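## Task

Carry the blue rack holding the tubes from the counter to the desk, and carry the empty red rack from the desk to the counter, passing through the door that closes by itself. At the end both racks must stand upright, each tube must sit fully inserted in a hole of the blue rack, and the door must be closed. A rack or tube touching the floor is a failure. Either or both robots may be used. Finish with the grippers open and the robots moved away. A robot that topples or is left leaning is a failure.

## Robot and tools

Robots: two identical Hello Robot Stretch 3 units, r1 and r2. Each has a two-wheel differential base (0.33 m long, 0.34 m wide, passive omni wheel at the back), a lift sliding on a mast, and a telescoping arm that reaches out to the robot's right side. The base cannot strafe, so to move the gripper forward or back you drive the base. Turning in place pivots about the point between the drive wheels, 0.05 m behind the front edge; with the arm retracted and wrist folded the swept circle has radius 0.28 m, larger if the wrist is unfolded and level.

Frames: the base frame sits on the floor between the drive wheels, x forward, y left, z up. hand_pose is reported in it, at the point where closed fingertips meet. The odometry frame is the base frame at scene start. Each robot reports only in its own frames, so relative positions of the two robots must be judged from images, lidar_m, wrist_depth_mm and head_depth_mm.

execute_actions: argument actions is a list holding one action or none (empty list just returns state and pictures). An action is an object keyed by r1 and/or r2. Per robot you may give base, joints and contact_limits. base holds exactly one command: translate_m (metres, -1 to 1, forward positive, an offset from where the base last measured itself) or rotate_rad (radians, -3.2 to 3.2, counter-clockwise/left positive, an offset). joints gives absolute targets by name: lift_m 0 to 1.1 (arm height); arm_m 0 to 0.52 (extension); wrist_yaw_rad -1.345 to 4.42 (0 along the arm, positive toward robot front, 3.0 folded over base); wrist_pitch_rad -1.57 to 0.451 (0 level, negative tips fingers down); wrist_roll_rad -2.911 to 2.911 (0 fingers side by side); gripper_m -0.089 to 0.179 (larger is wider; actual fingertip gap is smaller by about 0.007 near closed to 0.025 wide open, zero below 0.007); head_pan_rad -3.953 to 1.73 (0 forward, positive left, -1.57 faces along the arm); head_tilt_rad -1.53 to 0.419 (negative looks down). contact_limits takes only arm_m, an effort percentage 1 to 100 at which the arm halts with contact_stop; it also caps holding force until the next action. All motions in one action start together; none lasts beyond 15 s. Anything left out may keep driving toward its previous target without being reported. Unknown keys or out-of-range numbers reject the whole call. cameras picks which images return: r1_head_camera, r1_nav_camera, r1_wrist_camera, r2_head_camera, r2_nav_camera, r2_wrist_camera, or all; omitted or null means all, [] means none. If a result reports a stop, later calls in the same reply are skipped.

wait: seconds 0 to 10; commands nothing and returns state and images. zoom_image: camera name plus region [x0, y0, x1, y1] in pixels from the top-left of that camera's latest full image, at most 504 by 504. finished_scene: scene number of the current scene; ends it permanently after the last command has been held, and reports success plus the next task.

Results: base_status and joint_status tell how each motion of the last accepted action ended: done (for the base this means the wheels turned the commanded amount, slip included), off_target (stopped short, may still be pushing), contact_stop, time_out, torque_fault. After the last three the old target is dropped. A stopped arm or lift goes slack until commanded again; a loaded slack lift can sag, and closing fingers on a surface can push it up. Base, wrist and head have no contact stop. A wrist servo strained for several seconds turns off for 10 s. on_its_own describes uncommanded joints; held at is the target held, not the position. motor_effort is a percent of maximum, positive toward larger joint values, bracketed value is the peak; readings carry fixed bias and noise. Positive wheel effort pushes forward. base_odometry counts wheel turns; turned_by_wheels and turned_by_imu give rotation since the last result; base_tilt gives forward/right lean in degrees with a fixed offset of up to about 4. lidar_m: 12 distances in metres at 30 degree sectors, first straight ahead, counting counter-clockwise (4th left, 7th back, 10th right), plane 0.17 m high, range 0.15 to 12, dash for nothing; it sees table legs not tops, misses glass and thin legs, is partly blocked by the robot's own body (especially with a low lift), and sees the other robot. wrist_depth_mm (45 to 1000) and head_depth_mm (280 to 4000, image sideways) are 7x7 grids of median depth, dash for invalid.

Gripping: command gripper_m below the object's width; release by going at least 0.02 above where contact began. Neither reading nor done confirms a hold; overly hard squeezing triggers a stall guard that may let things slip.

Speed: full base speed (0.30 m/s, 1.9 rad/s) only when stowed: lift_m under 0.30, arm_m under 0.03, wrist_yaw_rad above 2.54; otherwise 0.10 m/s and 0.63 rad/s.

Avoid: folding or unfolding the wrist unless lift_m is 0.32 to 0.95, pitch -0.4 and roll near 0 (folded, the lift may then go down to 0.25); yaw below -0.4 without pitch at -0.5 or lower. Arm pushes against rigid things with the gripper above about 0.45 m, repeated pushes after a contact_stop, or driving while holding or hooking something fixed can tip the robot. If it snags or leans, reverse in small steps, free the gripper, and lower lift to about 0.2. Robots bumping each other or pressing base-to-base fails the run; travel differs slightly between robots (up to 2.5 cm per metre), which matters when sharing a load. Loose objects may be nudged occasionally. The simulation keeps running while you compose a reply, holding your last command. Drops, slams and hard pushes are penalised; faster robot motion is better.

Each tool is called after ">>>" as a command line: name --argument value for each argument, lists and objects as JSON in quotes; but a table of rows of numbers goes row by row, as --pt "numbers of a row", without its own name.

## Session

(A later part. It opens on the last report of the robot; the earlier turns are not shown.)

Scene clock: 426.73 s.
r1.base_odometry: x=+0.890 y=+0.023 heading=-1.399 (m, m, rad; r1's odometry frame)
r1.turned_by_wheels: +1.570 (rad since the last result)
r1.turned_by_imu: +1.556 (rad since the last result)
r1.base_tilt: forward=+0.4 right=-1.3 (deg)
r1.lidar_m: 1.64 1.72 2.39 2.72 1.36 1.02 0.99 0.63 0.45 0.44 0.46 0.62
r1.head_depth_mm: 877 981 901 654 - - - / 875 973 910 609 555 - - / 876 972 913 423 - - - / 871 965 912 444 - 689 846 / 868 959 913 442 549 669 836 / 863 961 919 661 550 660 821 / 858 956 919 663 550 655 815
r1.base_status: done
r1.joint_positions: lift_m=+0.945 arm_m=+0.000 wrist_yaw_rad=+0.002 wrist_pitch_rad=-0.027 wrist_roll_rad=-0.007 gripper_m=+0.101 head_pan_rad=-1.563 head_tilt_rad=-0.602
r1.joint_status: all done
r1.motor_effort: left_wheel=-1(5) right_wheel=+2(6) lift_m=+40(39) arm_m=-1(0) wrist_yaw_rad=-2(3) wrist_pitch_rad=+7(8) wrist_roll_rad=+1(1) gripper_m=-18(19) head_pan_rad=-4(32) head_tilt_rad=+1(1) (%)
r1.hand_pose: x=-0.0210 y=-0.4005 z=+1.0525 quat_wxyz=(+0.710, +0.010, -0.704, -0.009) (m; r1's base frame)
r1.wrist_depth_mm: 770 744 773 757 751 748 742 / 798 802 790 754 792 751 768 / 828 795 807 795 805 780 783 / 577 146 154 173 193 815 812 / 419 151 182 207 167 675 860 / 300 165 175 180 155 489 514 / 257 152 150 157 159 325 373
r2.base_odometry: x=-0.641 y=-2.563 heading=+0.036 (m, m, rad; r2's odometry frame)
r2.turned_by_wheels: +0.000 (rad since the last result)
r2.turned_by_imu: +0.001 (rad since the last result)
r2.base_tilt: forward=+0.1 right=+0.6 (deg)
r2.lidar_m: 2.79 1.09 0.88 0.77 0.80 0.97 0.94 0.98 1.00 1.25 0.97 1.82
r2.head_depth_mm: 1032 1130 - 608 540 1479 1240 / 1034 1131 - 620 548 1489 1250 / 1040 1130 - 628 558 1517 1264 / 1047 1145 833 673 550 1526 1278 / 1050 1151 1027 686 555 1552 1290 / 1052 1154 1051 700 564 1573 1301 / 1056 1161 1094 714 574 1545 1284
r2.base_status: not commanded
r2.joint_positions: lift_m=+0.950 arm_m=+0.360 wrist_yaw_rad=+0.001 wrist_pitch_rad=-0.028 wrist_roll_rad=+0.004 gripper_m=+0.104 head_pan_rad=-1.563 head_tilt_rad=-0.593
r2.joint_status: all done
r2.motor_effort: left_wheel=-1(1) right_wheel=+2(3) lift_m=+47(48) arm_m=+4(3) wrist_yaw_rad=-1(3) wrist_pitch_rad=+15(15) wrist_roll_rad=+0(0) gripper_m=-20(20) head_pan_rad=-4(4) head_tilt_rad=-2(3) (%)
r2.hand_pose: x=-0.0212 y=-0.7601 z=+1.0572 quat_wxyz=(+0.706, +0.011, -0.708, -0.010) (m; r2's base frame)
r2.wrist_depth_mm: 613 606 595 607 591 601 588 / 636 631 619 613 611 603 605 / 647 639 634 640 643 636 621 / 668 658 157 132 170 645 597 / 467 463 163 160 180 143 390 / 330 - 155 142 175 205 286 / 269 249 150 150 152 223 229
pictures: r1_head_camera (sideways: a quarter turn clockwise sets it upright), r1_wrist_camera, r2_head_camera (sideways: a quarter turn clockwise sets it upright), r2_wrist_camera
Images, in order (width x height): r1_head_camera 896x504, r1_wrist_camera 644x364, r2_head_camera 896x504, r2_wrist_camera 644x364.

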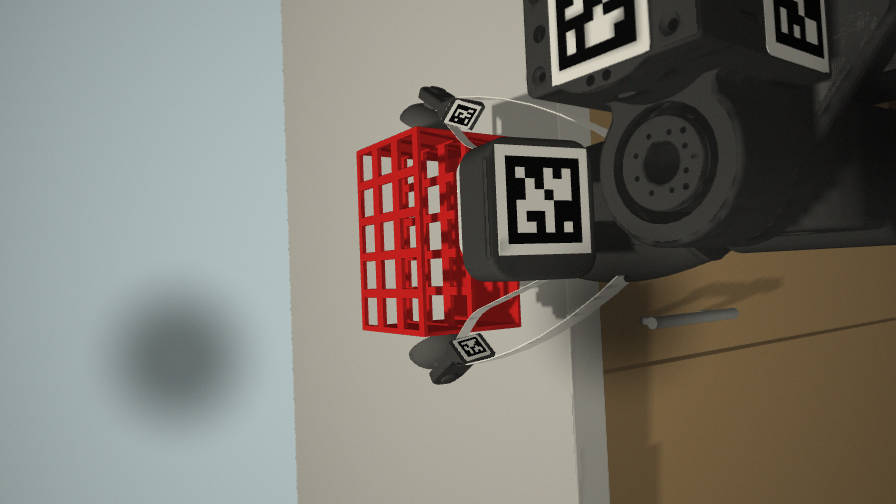

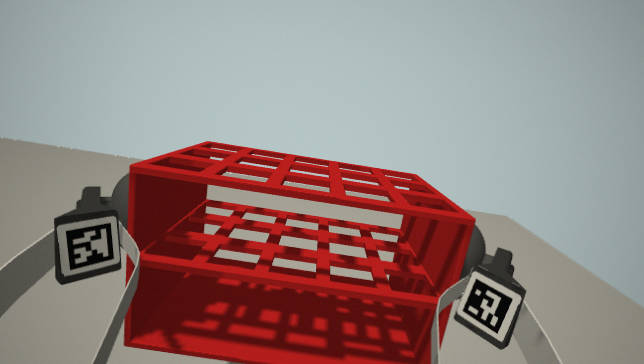

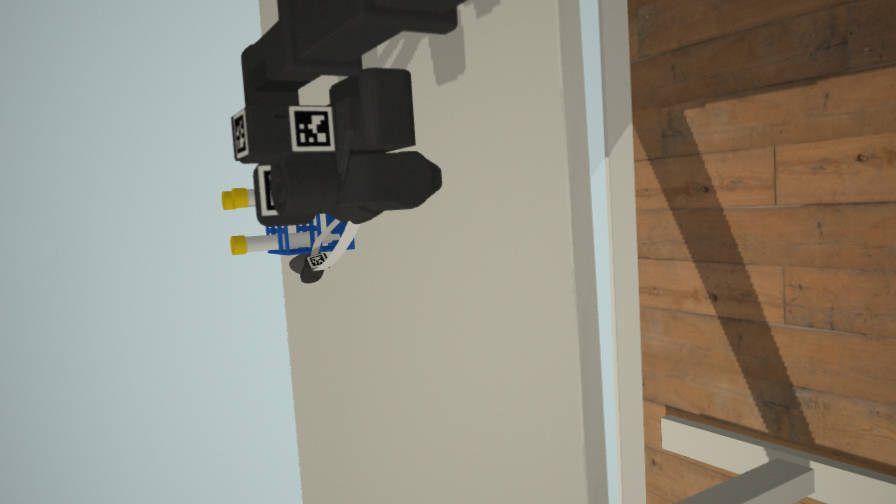

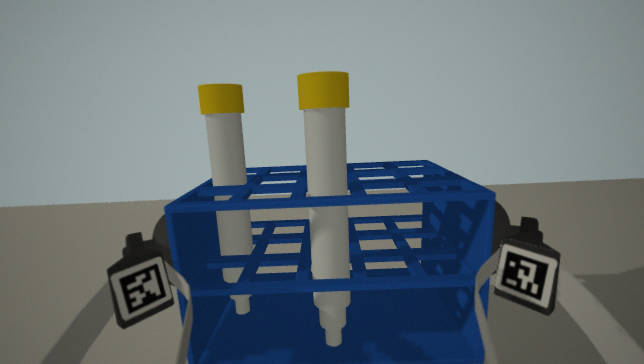

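>>> execute_actions --actions '[{"r1": {"joints": {"arm_m": 0.28, "lift_m": 0.90}}, "r2": {"joints": {"lift_m": 0.892}}}]' --cameras '["r2_wrist_camera"]'

>>> execute_actions --actions '[{"r1": {"joints": {"lift_m": 0.849}}}]' --cameras '["r1_wrist_camera"]'

Scene clock: 433.57 s.
r1.base_odometry: x=+0.890 y=+0.023 heading=-1.399 (m, m, rad; r1's odometry frame)
r1.turned_by_wheels: +0.000 (rad since the last result)
r1.turned_by_imu: -0.001 (rad since the last result)
r1.base_tilt: forward=+0.4 right=-1.2 (deg)
r1.lidar_m: 1.65 1.72 2.39 2.71 1.35 1.02 0.99 0.63 0.45 0.44 0.46 0.62
r1.head_depth_mm: 876 979 908 - - 722 887 / 875 970 1037 - 565 692 873 / 875 971 1038 - 565 684 858 / 872 968 1029 587 547 676 848 / 868 966 891 658 548 672 834 / 862 958 918 659 550 661 824 / 863 953 924 665 551 652 814
r1.base_status: not commanded
r1.joint_positions: lift_m=+0.900 arm_m=+0.280 wrist_yaw_rad=+0.000 wrist_pitch_rad=-0.027 wrist_roll_rad=-0.007 gripper_m=+0.101 head_pan_rad=-1.563 head_tilt_rad=-0.602
r1.joint_status: all done
r1.motor_effort: left_wheel=-1(1) right_wheel=+2(2) lift_m=+28(35) arm_m=+3(5) wrist_yaw_rad=+0(1) wrist_pitch_rad=+7(7) wrist_roll_rad=+2(1) gripper_m=-18(19) head_pan_rad=-3(3) head_tilt_rad=+1(1) (%)
r1.hand_pose: x=-0.0213 y=-0.6800 z=+1.0080 quat_wxyz=(+0.710, +0.010, -0.704, -0.010) (m; r1's base frame)
r1.wrist_depth_mm: 501 501 489 496 490 485 480 / 522 525 514 509 504 502 501 / 540 532 522 534 526 525 517 / 443 146 154 172 192 542 530 / - 152 183 206 168 553 564 / 238 165 174 179 154 383 396 / 204 153 150 158 159 255 293
r2.base_odometry: x=-0.641 y=-2.563 heading=+0.036 (m, m, rad; r2's odometry frame)
r2.turned_by_wheels: +0.000 (rad since the last result)
r2.turned_by_imu: +0.001 (rad since the last result)
r2.base_tilt: forward=+0.1 right=+0.6 (deg)
r2.lidar_m: 2.80 1.09 0.88 0.77 0.81 0.97 0.94 0.98 1.00 1.26 0.97 1.82
r2.head_depth_mm: 1037 1130 975 - 1630 1480 1242 / 1036 1139 1070 590 549 1488 1257 / 1040 1138 1096 585 559 1512 1267 / 1045 1152 967 668 550 1531 1275 / 1049 1155 1024 685 556 1547 1291 / 1050 1157 1056 697 563 1567 1310 / 1059 1159 1089 716 573 1542 1281
r2.base_status: not commanded
r2.joint_positions: lift_m=+0.892 arm_m=+0.360 wrist_yaw_rad=+0.001 wrist_pitch_rad=-0.028 wrist_roll_rad=+0.004 gripper_m=+0.104 head_pan_rad=-1.563 head_tilt_rad=-0.593
r2.joint_status: all done
r2.motor_effort: left_wheel=-2(2) right_wheel=+3(3) lift_m=+32(44) arm_m=+4(5) wrist_yaw_rad=-1(1) wrist_pitch_rad=+14(14) wrist_roll_rad=+0(0) gripper_m=-19(20) head_pan_rad=-5(5) head_tilt_rad=-3(3) (%)
r2.hand_pose: x=-0.0212 y=-0.7601 z=+0.9997 quat_wxyz=(+0.706, +0.011, -0.708, -0.010) (m; r2's base frame)
r2.wrist_depth_mm: 604 607 599 596 584 595 592 / 623 636 622 614 625 610 610 / 652 650 648 632 642 645 641 / 544 517 154 132 165 416 397 / 313 305 162 159 180 143 260 / 220 - 155 140 175 162 191 / 179 165 151 149 152 149 153
pictures: r2_wrist_camera
Images, in order (width x height): r2_wrist_camera 644x364.

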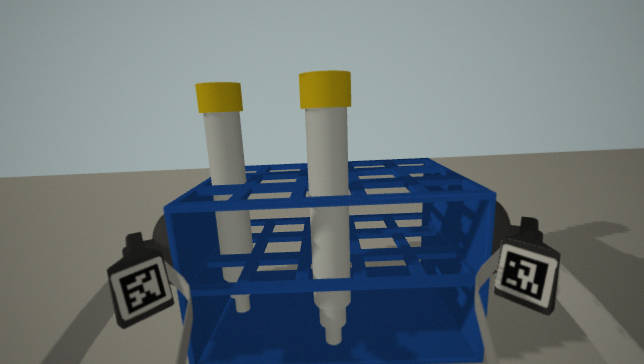

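Scene clock: 434.87 s.
r1.base_odometry: x=+0.890 y=+0.023 heading=-1.399 (m, m, rad; r1's odometry frame)
r1.turned_by_wheels: +0.000 (rad since the last result)
r1.turned_by_imu: +0.000 (rad since the last result)
r1.base_tilt: forward=+0.4 right=-1.2 (deg)
r1.lidar_m: 1.64 1.71 2.40 2.72 1.35 1.02 0.99 0.63 0.46 0.44 0.46 0.62
r1.head_depth_mm: 879 980 903 666 - - 918 / 874 973 907 - 594 694 872 / 873 967 958 - 579 683 859 / 872 965 966 - 545 678 846 / 869 967 921 659 550 668 836 / 864 965 915 660 549 663 827 / 861 952 922 660 550 653 811
r1.base_status: not commanded
r1.joint_positions: lift_m=+0.849 arm_m=+0.280 wrist_yaw_rad=+0.000 wrist_pitch_rad=-0.027 wrist_roll_rad=-0.007 gripper_m=+0.101 head_pan_rad=-1.563 head_tilt_rad=-0.602
r1.joint_status: all done
r1.motor_effort: left_wheel=-1(1) right_wheel=+2(1) lift_m=+28(29) arm_m=+4(3) wrist_yaw_rad=+0(0) wrist_pitch_rad=+7(8) wrist_roll_rad=+1(1) gripper_m=-17(17) head_pan_rad=-3(3) head_tilt_rad=+1(1) (%)
r1.hand_pose: x=-0.0213 y=-0.6800 z=+0.9570 quat_wxyz=(+0.710, +0.010, -0.704, -0.010) (m; r1's base frame)
r1.wrist_depth_mm: 506 510 494 496 493 487 483 / 519 517 511 512 512 510 497 / 538 528 538 534 528 516 514 / 310 147 154 172 192 552 549 / - 151 182 206 168 367 421 / 164 162 173 181 154 265 273 / 141 140 148 157 162 176 202
r2.base_odometry: x=-0.641 y=-2.563 heading=+0.036 (m, m, rad; r2's odometry frame)
r2.turned_by_wheels: +0.000 (rad since the last result)
r2.turned_by_imu: +0.000 (rad since the last result)
r2.base_tilt: forward=+0.1 right=+0.6 (deg)
r2.lidar_m: 2.80 1.09 0.88 0.77 0.80 0.98 0.94 0.98 1.00 1.25 0.96 1.81
r2.head_depth_mm: 1034 1133 981 - 1622 1477 1242 / 1037 1142 1070 589 550 1504 1250 / 1037 1141 1102 584 559 1515 1264 / 1043 1148 968 670 549 1529 1282 / 1048 1148 1021 686 555 1556 1298 / 1053 1157 1061 699 566 1582 1301 / 1056 1158 1091 716 574 1548 1285
r2.base_status: not commanded
r2.joint_positions: lift_m=+0.892 arm_m=+0.360 wrist_yaw_rad=+0.001 wrist_pitch_rad=-0.028 wrist_roll_rad=+0.004 gripper_m=+0.104 head_pan_rad=-1.563 head_tilt_rad=-0.593
r2.joint_status: not commanded
r2.motor_effort: left_wheel=-2(1) right_wheel=+2(2) lift_m=+32(32) arm_m=+4(5) wrist_yaw_rad=-2(1) wrist_pitch_rad=+14(15) wrist_roll_rad=+0(0) gripper_m=-20(20) head_pan_rad=-4(4) head_tilt_rad=-3(3) (%)
r2.hand_pose: x=-0.0212 y=-0.7601 z=+0.9997 quat_wxyz=(+0.706, +0.011, -0.708, -0.010) (m; r2's base frame)
r2.wrist_depth_mm: 606 592 605 598 598 605 597 / 637 620 616 612 616 604 615 / 649 640 655 631 650 647 627 / 543 516 154 130 166 422 400 / 316 305 162 158 180 143 262 / 219 - 155 141 176 162 192 / 177 165 151 149 152 149 153
pictures: r1_wrist_camera
Images, in order (width x height): r1_wrist_camera 644x364.

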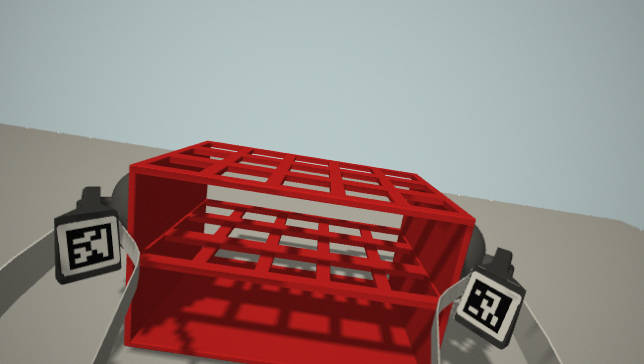

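>>> execute_actions --actions '[{"r1": {"joints": {"gripper_m": 0.179}}, "r2": {"joints": {"gripper_m": 0.179}}}]' --cameras '["r1_wrist_camera", "r2_wrist_camera"]'

>>> execute_actions --actions '[{"r1": {"joints": {"arm_m": 0.0, "lift_m": 0.87, "head_pan_rad": 1.2, "head_tilt_rad": -0.3}}, "r2": {"joints": {"arm_m": 0.0, "lift_m": 0.915}}}]' --cameras '["r1_wrist_camera", "r2_wrist_camera", "r1_nav_camera", "r2_head_camera"]'

Scene clock: 439.37 s.
r1.base_odometry: x=+0.890 y=+0.023 heading=-1.399 (m, m, rad; r1's odometry frame)
r1.turned_by_wheels: +0.000 (rad since the last result)
r1.turned_by_imu: -0.001 (rad since the last result)
r1.base_tilt: forward=+0.4 right=-1.2 (deg)
r1.lidar_m: 1.64 1.72 2.39 2.72 1.35 1.02 0.99 0.62 0.45 0.44 0.46 0.62
r1.head_depth_mm: 880 978 906 652 - - 917 / 878 972 911 - 594 692 873 / 877 974 959 - 582 682 859 / 868 963 970 - 545 677 851 / 869 965 917 659 550 668 838 / 864 959 918 658 550 662 822 / 860 958 919 662 552 655 813
r1.base_status: not commanded
r1.joint_positions: lift_m=+0.849 arm_m=+0.280 wrist_yaw_rad=+0.000 wrist_pitch_rad=-0.022 wrist_roll_rad=-0.007 gripper_m=+0.179 head_pan_rad=-1.563 head_tilt_rad=-0.602
r1.joint_status: all done
r1.motor_effort: left_wheel=-2(2) right_wheel=+2(2) lift_m=+28(28) arm_m=+3(4) wrist_yaw_rad=+0(0) wrist_pitch_rad=+6(7) wrist_roll_rad=+1(1) gripper_m=+0(89) head_pan_rad=-3(3) head_tilt_rad=+1(1) (%)
r1.hand_pose: x=-0.0213 y=-0.6802 z=+0.9584 quat_wxyz=(+0.710, +0.008, -0.704, -0.008) (m; r1's base frame)
r1.wrist_depth_mm: 499 505 501 493 492 483 478 / 519 518 512 519 502 512 497 / 533 542 530 527 526 530 515 / 336 152 148 172 538 544 542 / - 151 183 200 159 390 432 / 170 159 176 154 152 - 282 / 144 142 153 162 162 180 209
r2.base_odometry: x=-0.641 y=-2.563 heading=+0.036 (m, m, rad; r2's odometry frame)
r2.turned_by_wheels: +0.000 (rad since the last result)
r2.turned_by_imu: +0.001 (rad since the last result)
r2.base_tilt: forward=+0.1 right=+0.6 (deg)
r2.lidar_m: 2.80 1.09 0.88 0.76 0.81 0.97 0.94 0.98 1.00 1.25 0.96 1.82
r2.head_depth_mm: 1033 1135 974 - 1626 1477 1243 / 1038 1137 1070 590 549 1499 1253 / 1044 1141 1098 584 558 1519 1267 / 1043 1149 967 669 550 1532 1285 / 1051 1149 1021 687 556 1556 1292 / 1048 1154 1058 701 566 1579 1312 / 1054 1159 1089 716 576 1544 1285
r2.base_status: not commanded
r2.joint_positions: lift_m=+0.892 arm_m=+0.360 wrist_yaw_rad=+0.001 wrist_pitch_rad=-0.028 wrist_roll_rad=+0.004 gripper_m=+0.179 head_pan_rad=-1.563 head_tilt_rad=-0.593
r2.joint_status: all done
r2.motor_effort: left_wheel=-1(2) right_wheel=+2(2) lift_m=+32(32) arm_m=+4(4) wrist_yaw_rad=-1(1) wrist_pitch_rad=+14(15) wrist_roll_rad=+0(0) gripper_m=+0(87) head_pan_rad=-5(4) head_tilt_rad=-3(4) (%)
r2.hand_pose: x=-0.0212 y=-0.7601 z=+0.9997 quat_wxyz=(+0.706, +0.010, -0.708, -0.010) (m; r2's base frame)
r2.wrist_depth_mm: 607 604 613 590 597 591 586 / 632 625 622 618 625 610 625 / 655 653 655 639 637 638 636 / 542 528 157 130 170 417 402 / 314 303 161 161 180 143 273 / 234 192 153 141 177 177 - / 161 165 152 150 153 149 149
pictures: r1_wrist_camera, r2_wrist_camera
Images, in order (width x height): r1_wrist_camera 644x364, r2_wrist_camera 644x364.

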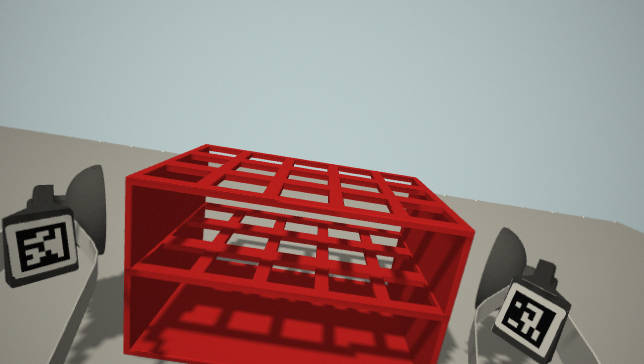

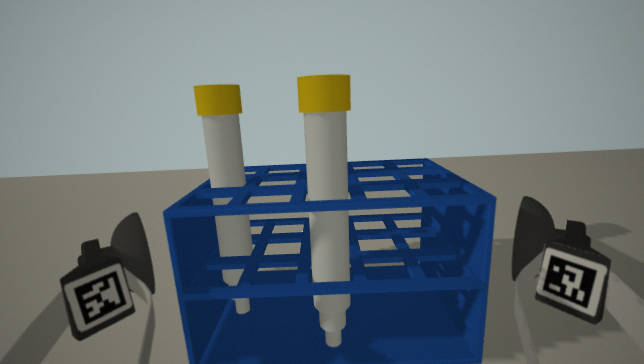

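Scene clock: 443.23 s.
r1.base_odometry: x=+0.890 y=+0.023 heading=-1.399 (m, m, rad; r1's odometry frame)
r1.turned_by_wheels: +0.000 (rad since the last result)
r1.turned_by_imu: -0.001 (rad since the last result)
r1.base_tilt: forward=+0.4 right=-1.2 (deg)
r1.lidar_m: 1.64 1.72 2.40 2.71 1.36 1.02 0.99 0.62 0.46 0.44 0.45 0.62
r1.head_depth_mm: 2048 2166 2233 2347 2313 1827 1451 / 2361 2534 2608 2775 2477 1811 1433 / 2610 2766 2968 3157 2479 1845 1450 / 2546 2684 2838 3026 2531 1839 1446 / 2404 2550 2683 2895 2531 1858 1462 / 2310 2452 2585 2760 2539 1864 1453 / 2215 2361 2475 2624 2597 1892 1471
r1.base_status: not commanded
r1.joint_positions: lift_m=+0.870 arm_m=+0.000 wrist_yaw_rad=+0.000 wrist_pitch_rad=-0.021 wrist_roll_rad=-0.007 gripper_m=+0.179 head_pan_rad=+1.193 head_tilt_rad=-0.310
r1.joint_status: all done
r1.motor_effort: left_wheel=-1(2) right_wheel=+2(2) lift_m=+44(46) arm_m=-3(3) wrist_yaw_rad=+0(0) wrist_pitch_rad=+6(6) wrist_roll_rad=+1(1) gripper_m=+0(2) head_pan_rad=+2(36) head_tilt_rad=+4(22) (%)
r1.hand_pose: x=-0.0214 y=-0.4011 z=+0.9790 quat_wxyz=(+0.710, +0.008, -0.704, -0.007) (m; r1's base frame)
r1.wrist_depth_mm: 772 770 759 756 752 748 747 / 785 781 808 765 779 764 775 / 610 755 805 813 801 801 773 / 401 422 451 481 685 811 819 / - 284 314 352 391 460 541 / 202 218 234 250 275 - 333 / 196 197 198 199 212 214 249
r2.base_odometry: x=-0.641 y=-2.563 heading=+0.036 (m, m, rad; r2's odometry frame)
r2.turned_by_wheels: +0.000 (rad since the last result)
r2.turned_by_imu: +0.001 (rad since the last result)
r2.base_tilt: forward=+0.1 right=+0.6 (deg)
r2.lidar_m: 2.80 1.09 0.88 0.77 0.81 0.97 0.94 0.98 1.00 1.25 0.97 1.82
r2.head_depth_mm: 1032 1132 916 637 1621 1538 - / 1039 1137 942 647 526 - - / 1043 1145 808 657 535 - 1241 / 1046 1144 936 672 565 1525 1280 / 1049 1150 1026 686 578 1555 1291 / 1053 1157 1057 701 565 1586 1310 / 1054 1158 1093 716 574 1547 1278
r2.base_status: not commanded
r2.joint_positions: lift_m=+0.915 arm_m=+0.000 wrist_yaw_rad=+0.001 wrist_pitch_rad=-0.027 wrist_roll_rad=+0.004 gripper_m=+0.179 head_pan_rad=-1.563 head_tilt_rad=-0.593
r2.joint_status: all done
r2.motor_effort: left_wheel=-2(2) right_wheel=+3(2) lift_m=+47(51) arm_m=-3(3) wrist_yaw_rad=+0(0) wrist_pitch_rad=+14(15) wrist_roll_rad=+0(0) gripper_m=+0(0) head_pan_rad=-5(4) head_tilt_rad=-2(4) (%)
r2.hand_pose: x=-0.0212 y=-0.4009 z=+1.0226 quat_wxyz=(+0.706, +0.010, -0.708, -0.009) (m; r2's base frame)
r2.wrist_depth_mm: 965 930 934 952 946 923 927 / 959 996 982 993 998 948 934 / - - - 992 - 991 983 / 671 628 614 510 534 516 482 / 385 399 356 347 335 325 336 / 286 252 253 249 241 237 - / 230 221 222 221 221 - 693
pictures: r1_nav_camera (sideways: a quarter turn counterclockwise sets it upright), r1_wrist_camera, r2_head_camera (sideways: a quarter turn clockwise sets it upright), r2_wrist_camera
Images, in order (width x height): r1_nav_camera 672x504, r1_wrist_camera 644x364, r2_head_camera 896x504, r2_wrist_camera 644x364.

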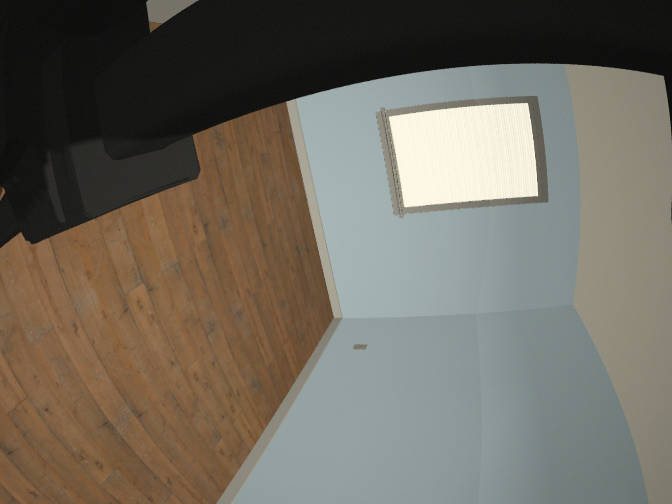

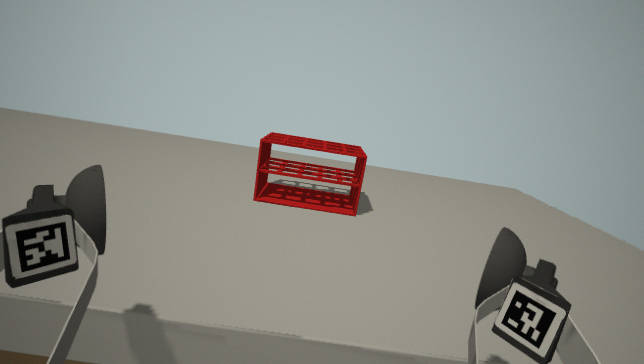

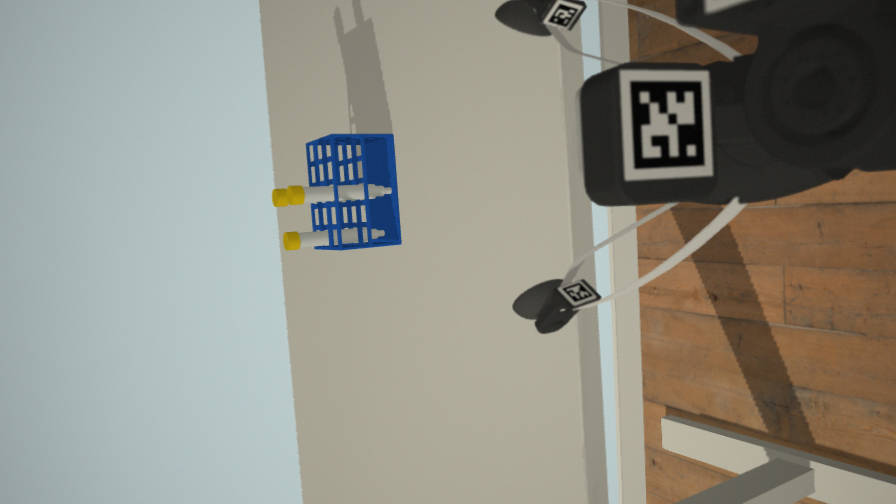

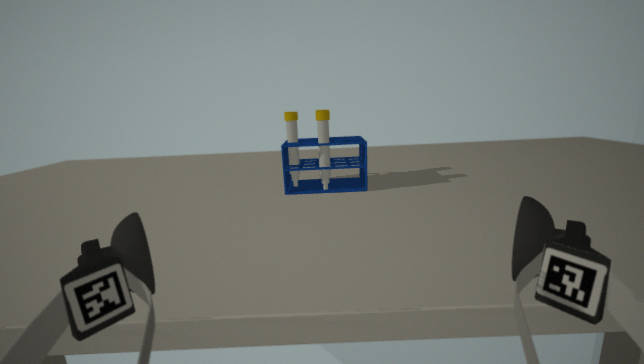

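>>> zoom_image --camera "r2_wrist_camera" --region '[260, 90, 400, 210]'

>>> zoom_image --camera "r2_head_camera" --region '[250, 110, 430, 270]'

Region (260, 90, 400, 210) of r2_wrist_camera's 644x364 image, scaled by 3.600; it fills the top 432 rows of this view, and the rest is white.

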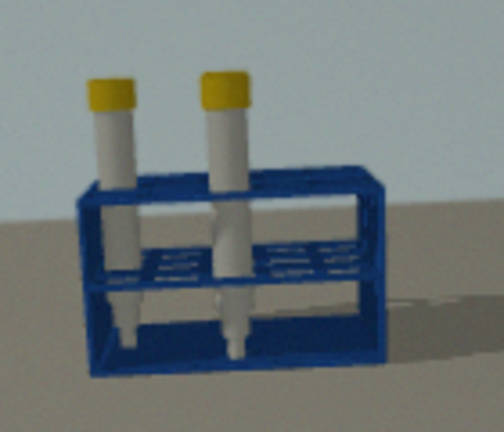

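Region (250, 110, 430, 270) of r2_head_camera's 896x504 image, scaled by 2.800, with more detail than that image has.

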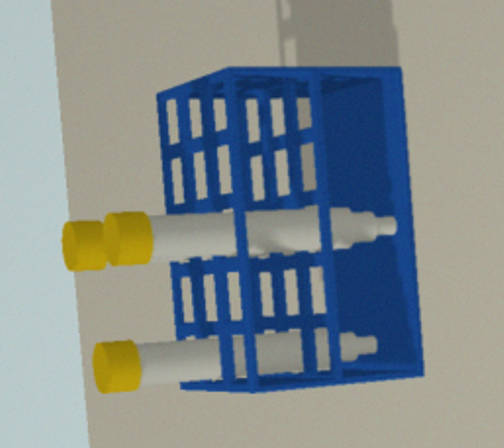

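All tubes are seated, both racks are upright, and r2's lidar shows the door shut.

>>> finished_scene --scene 2

The scene is finished: the task was done.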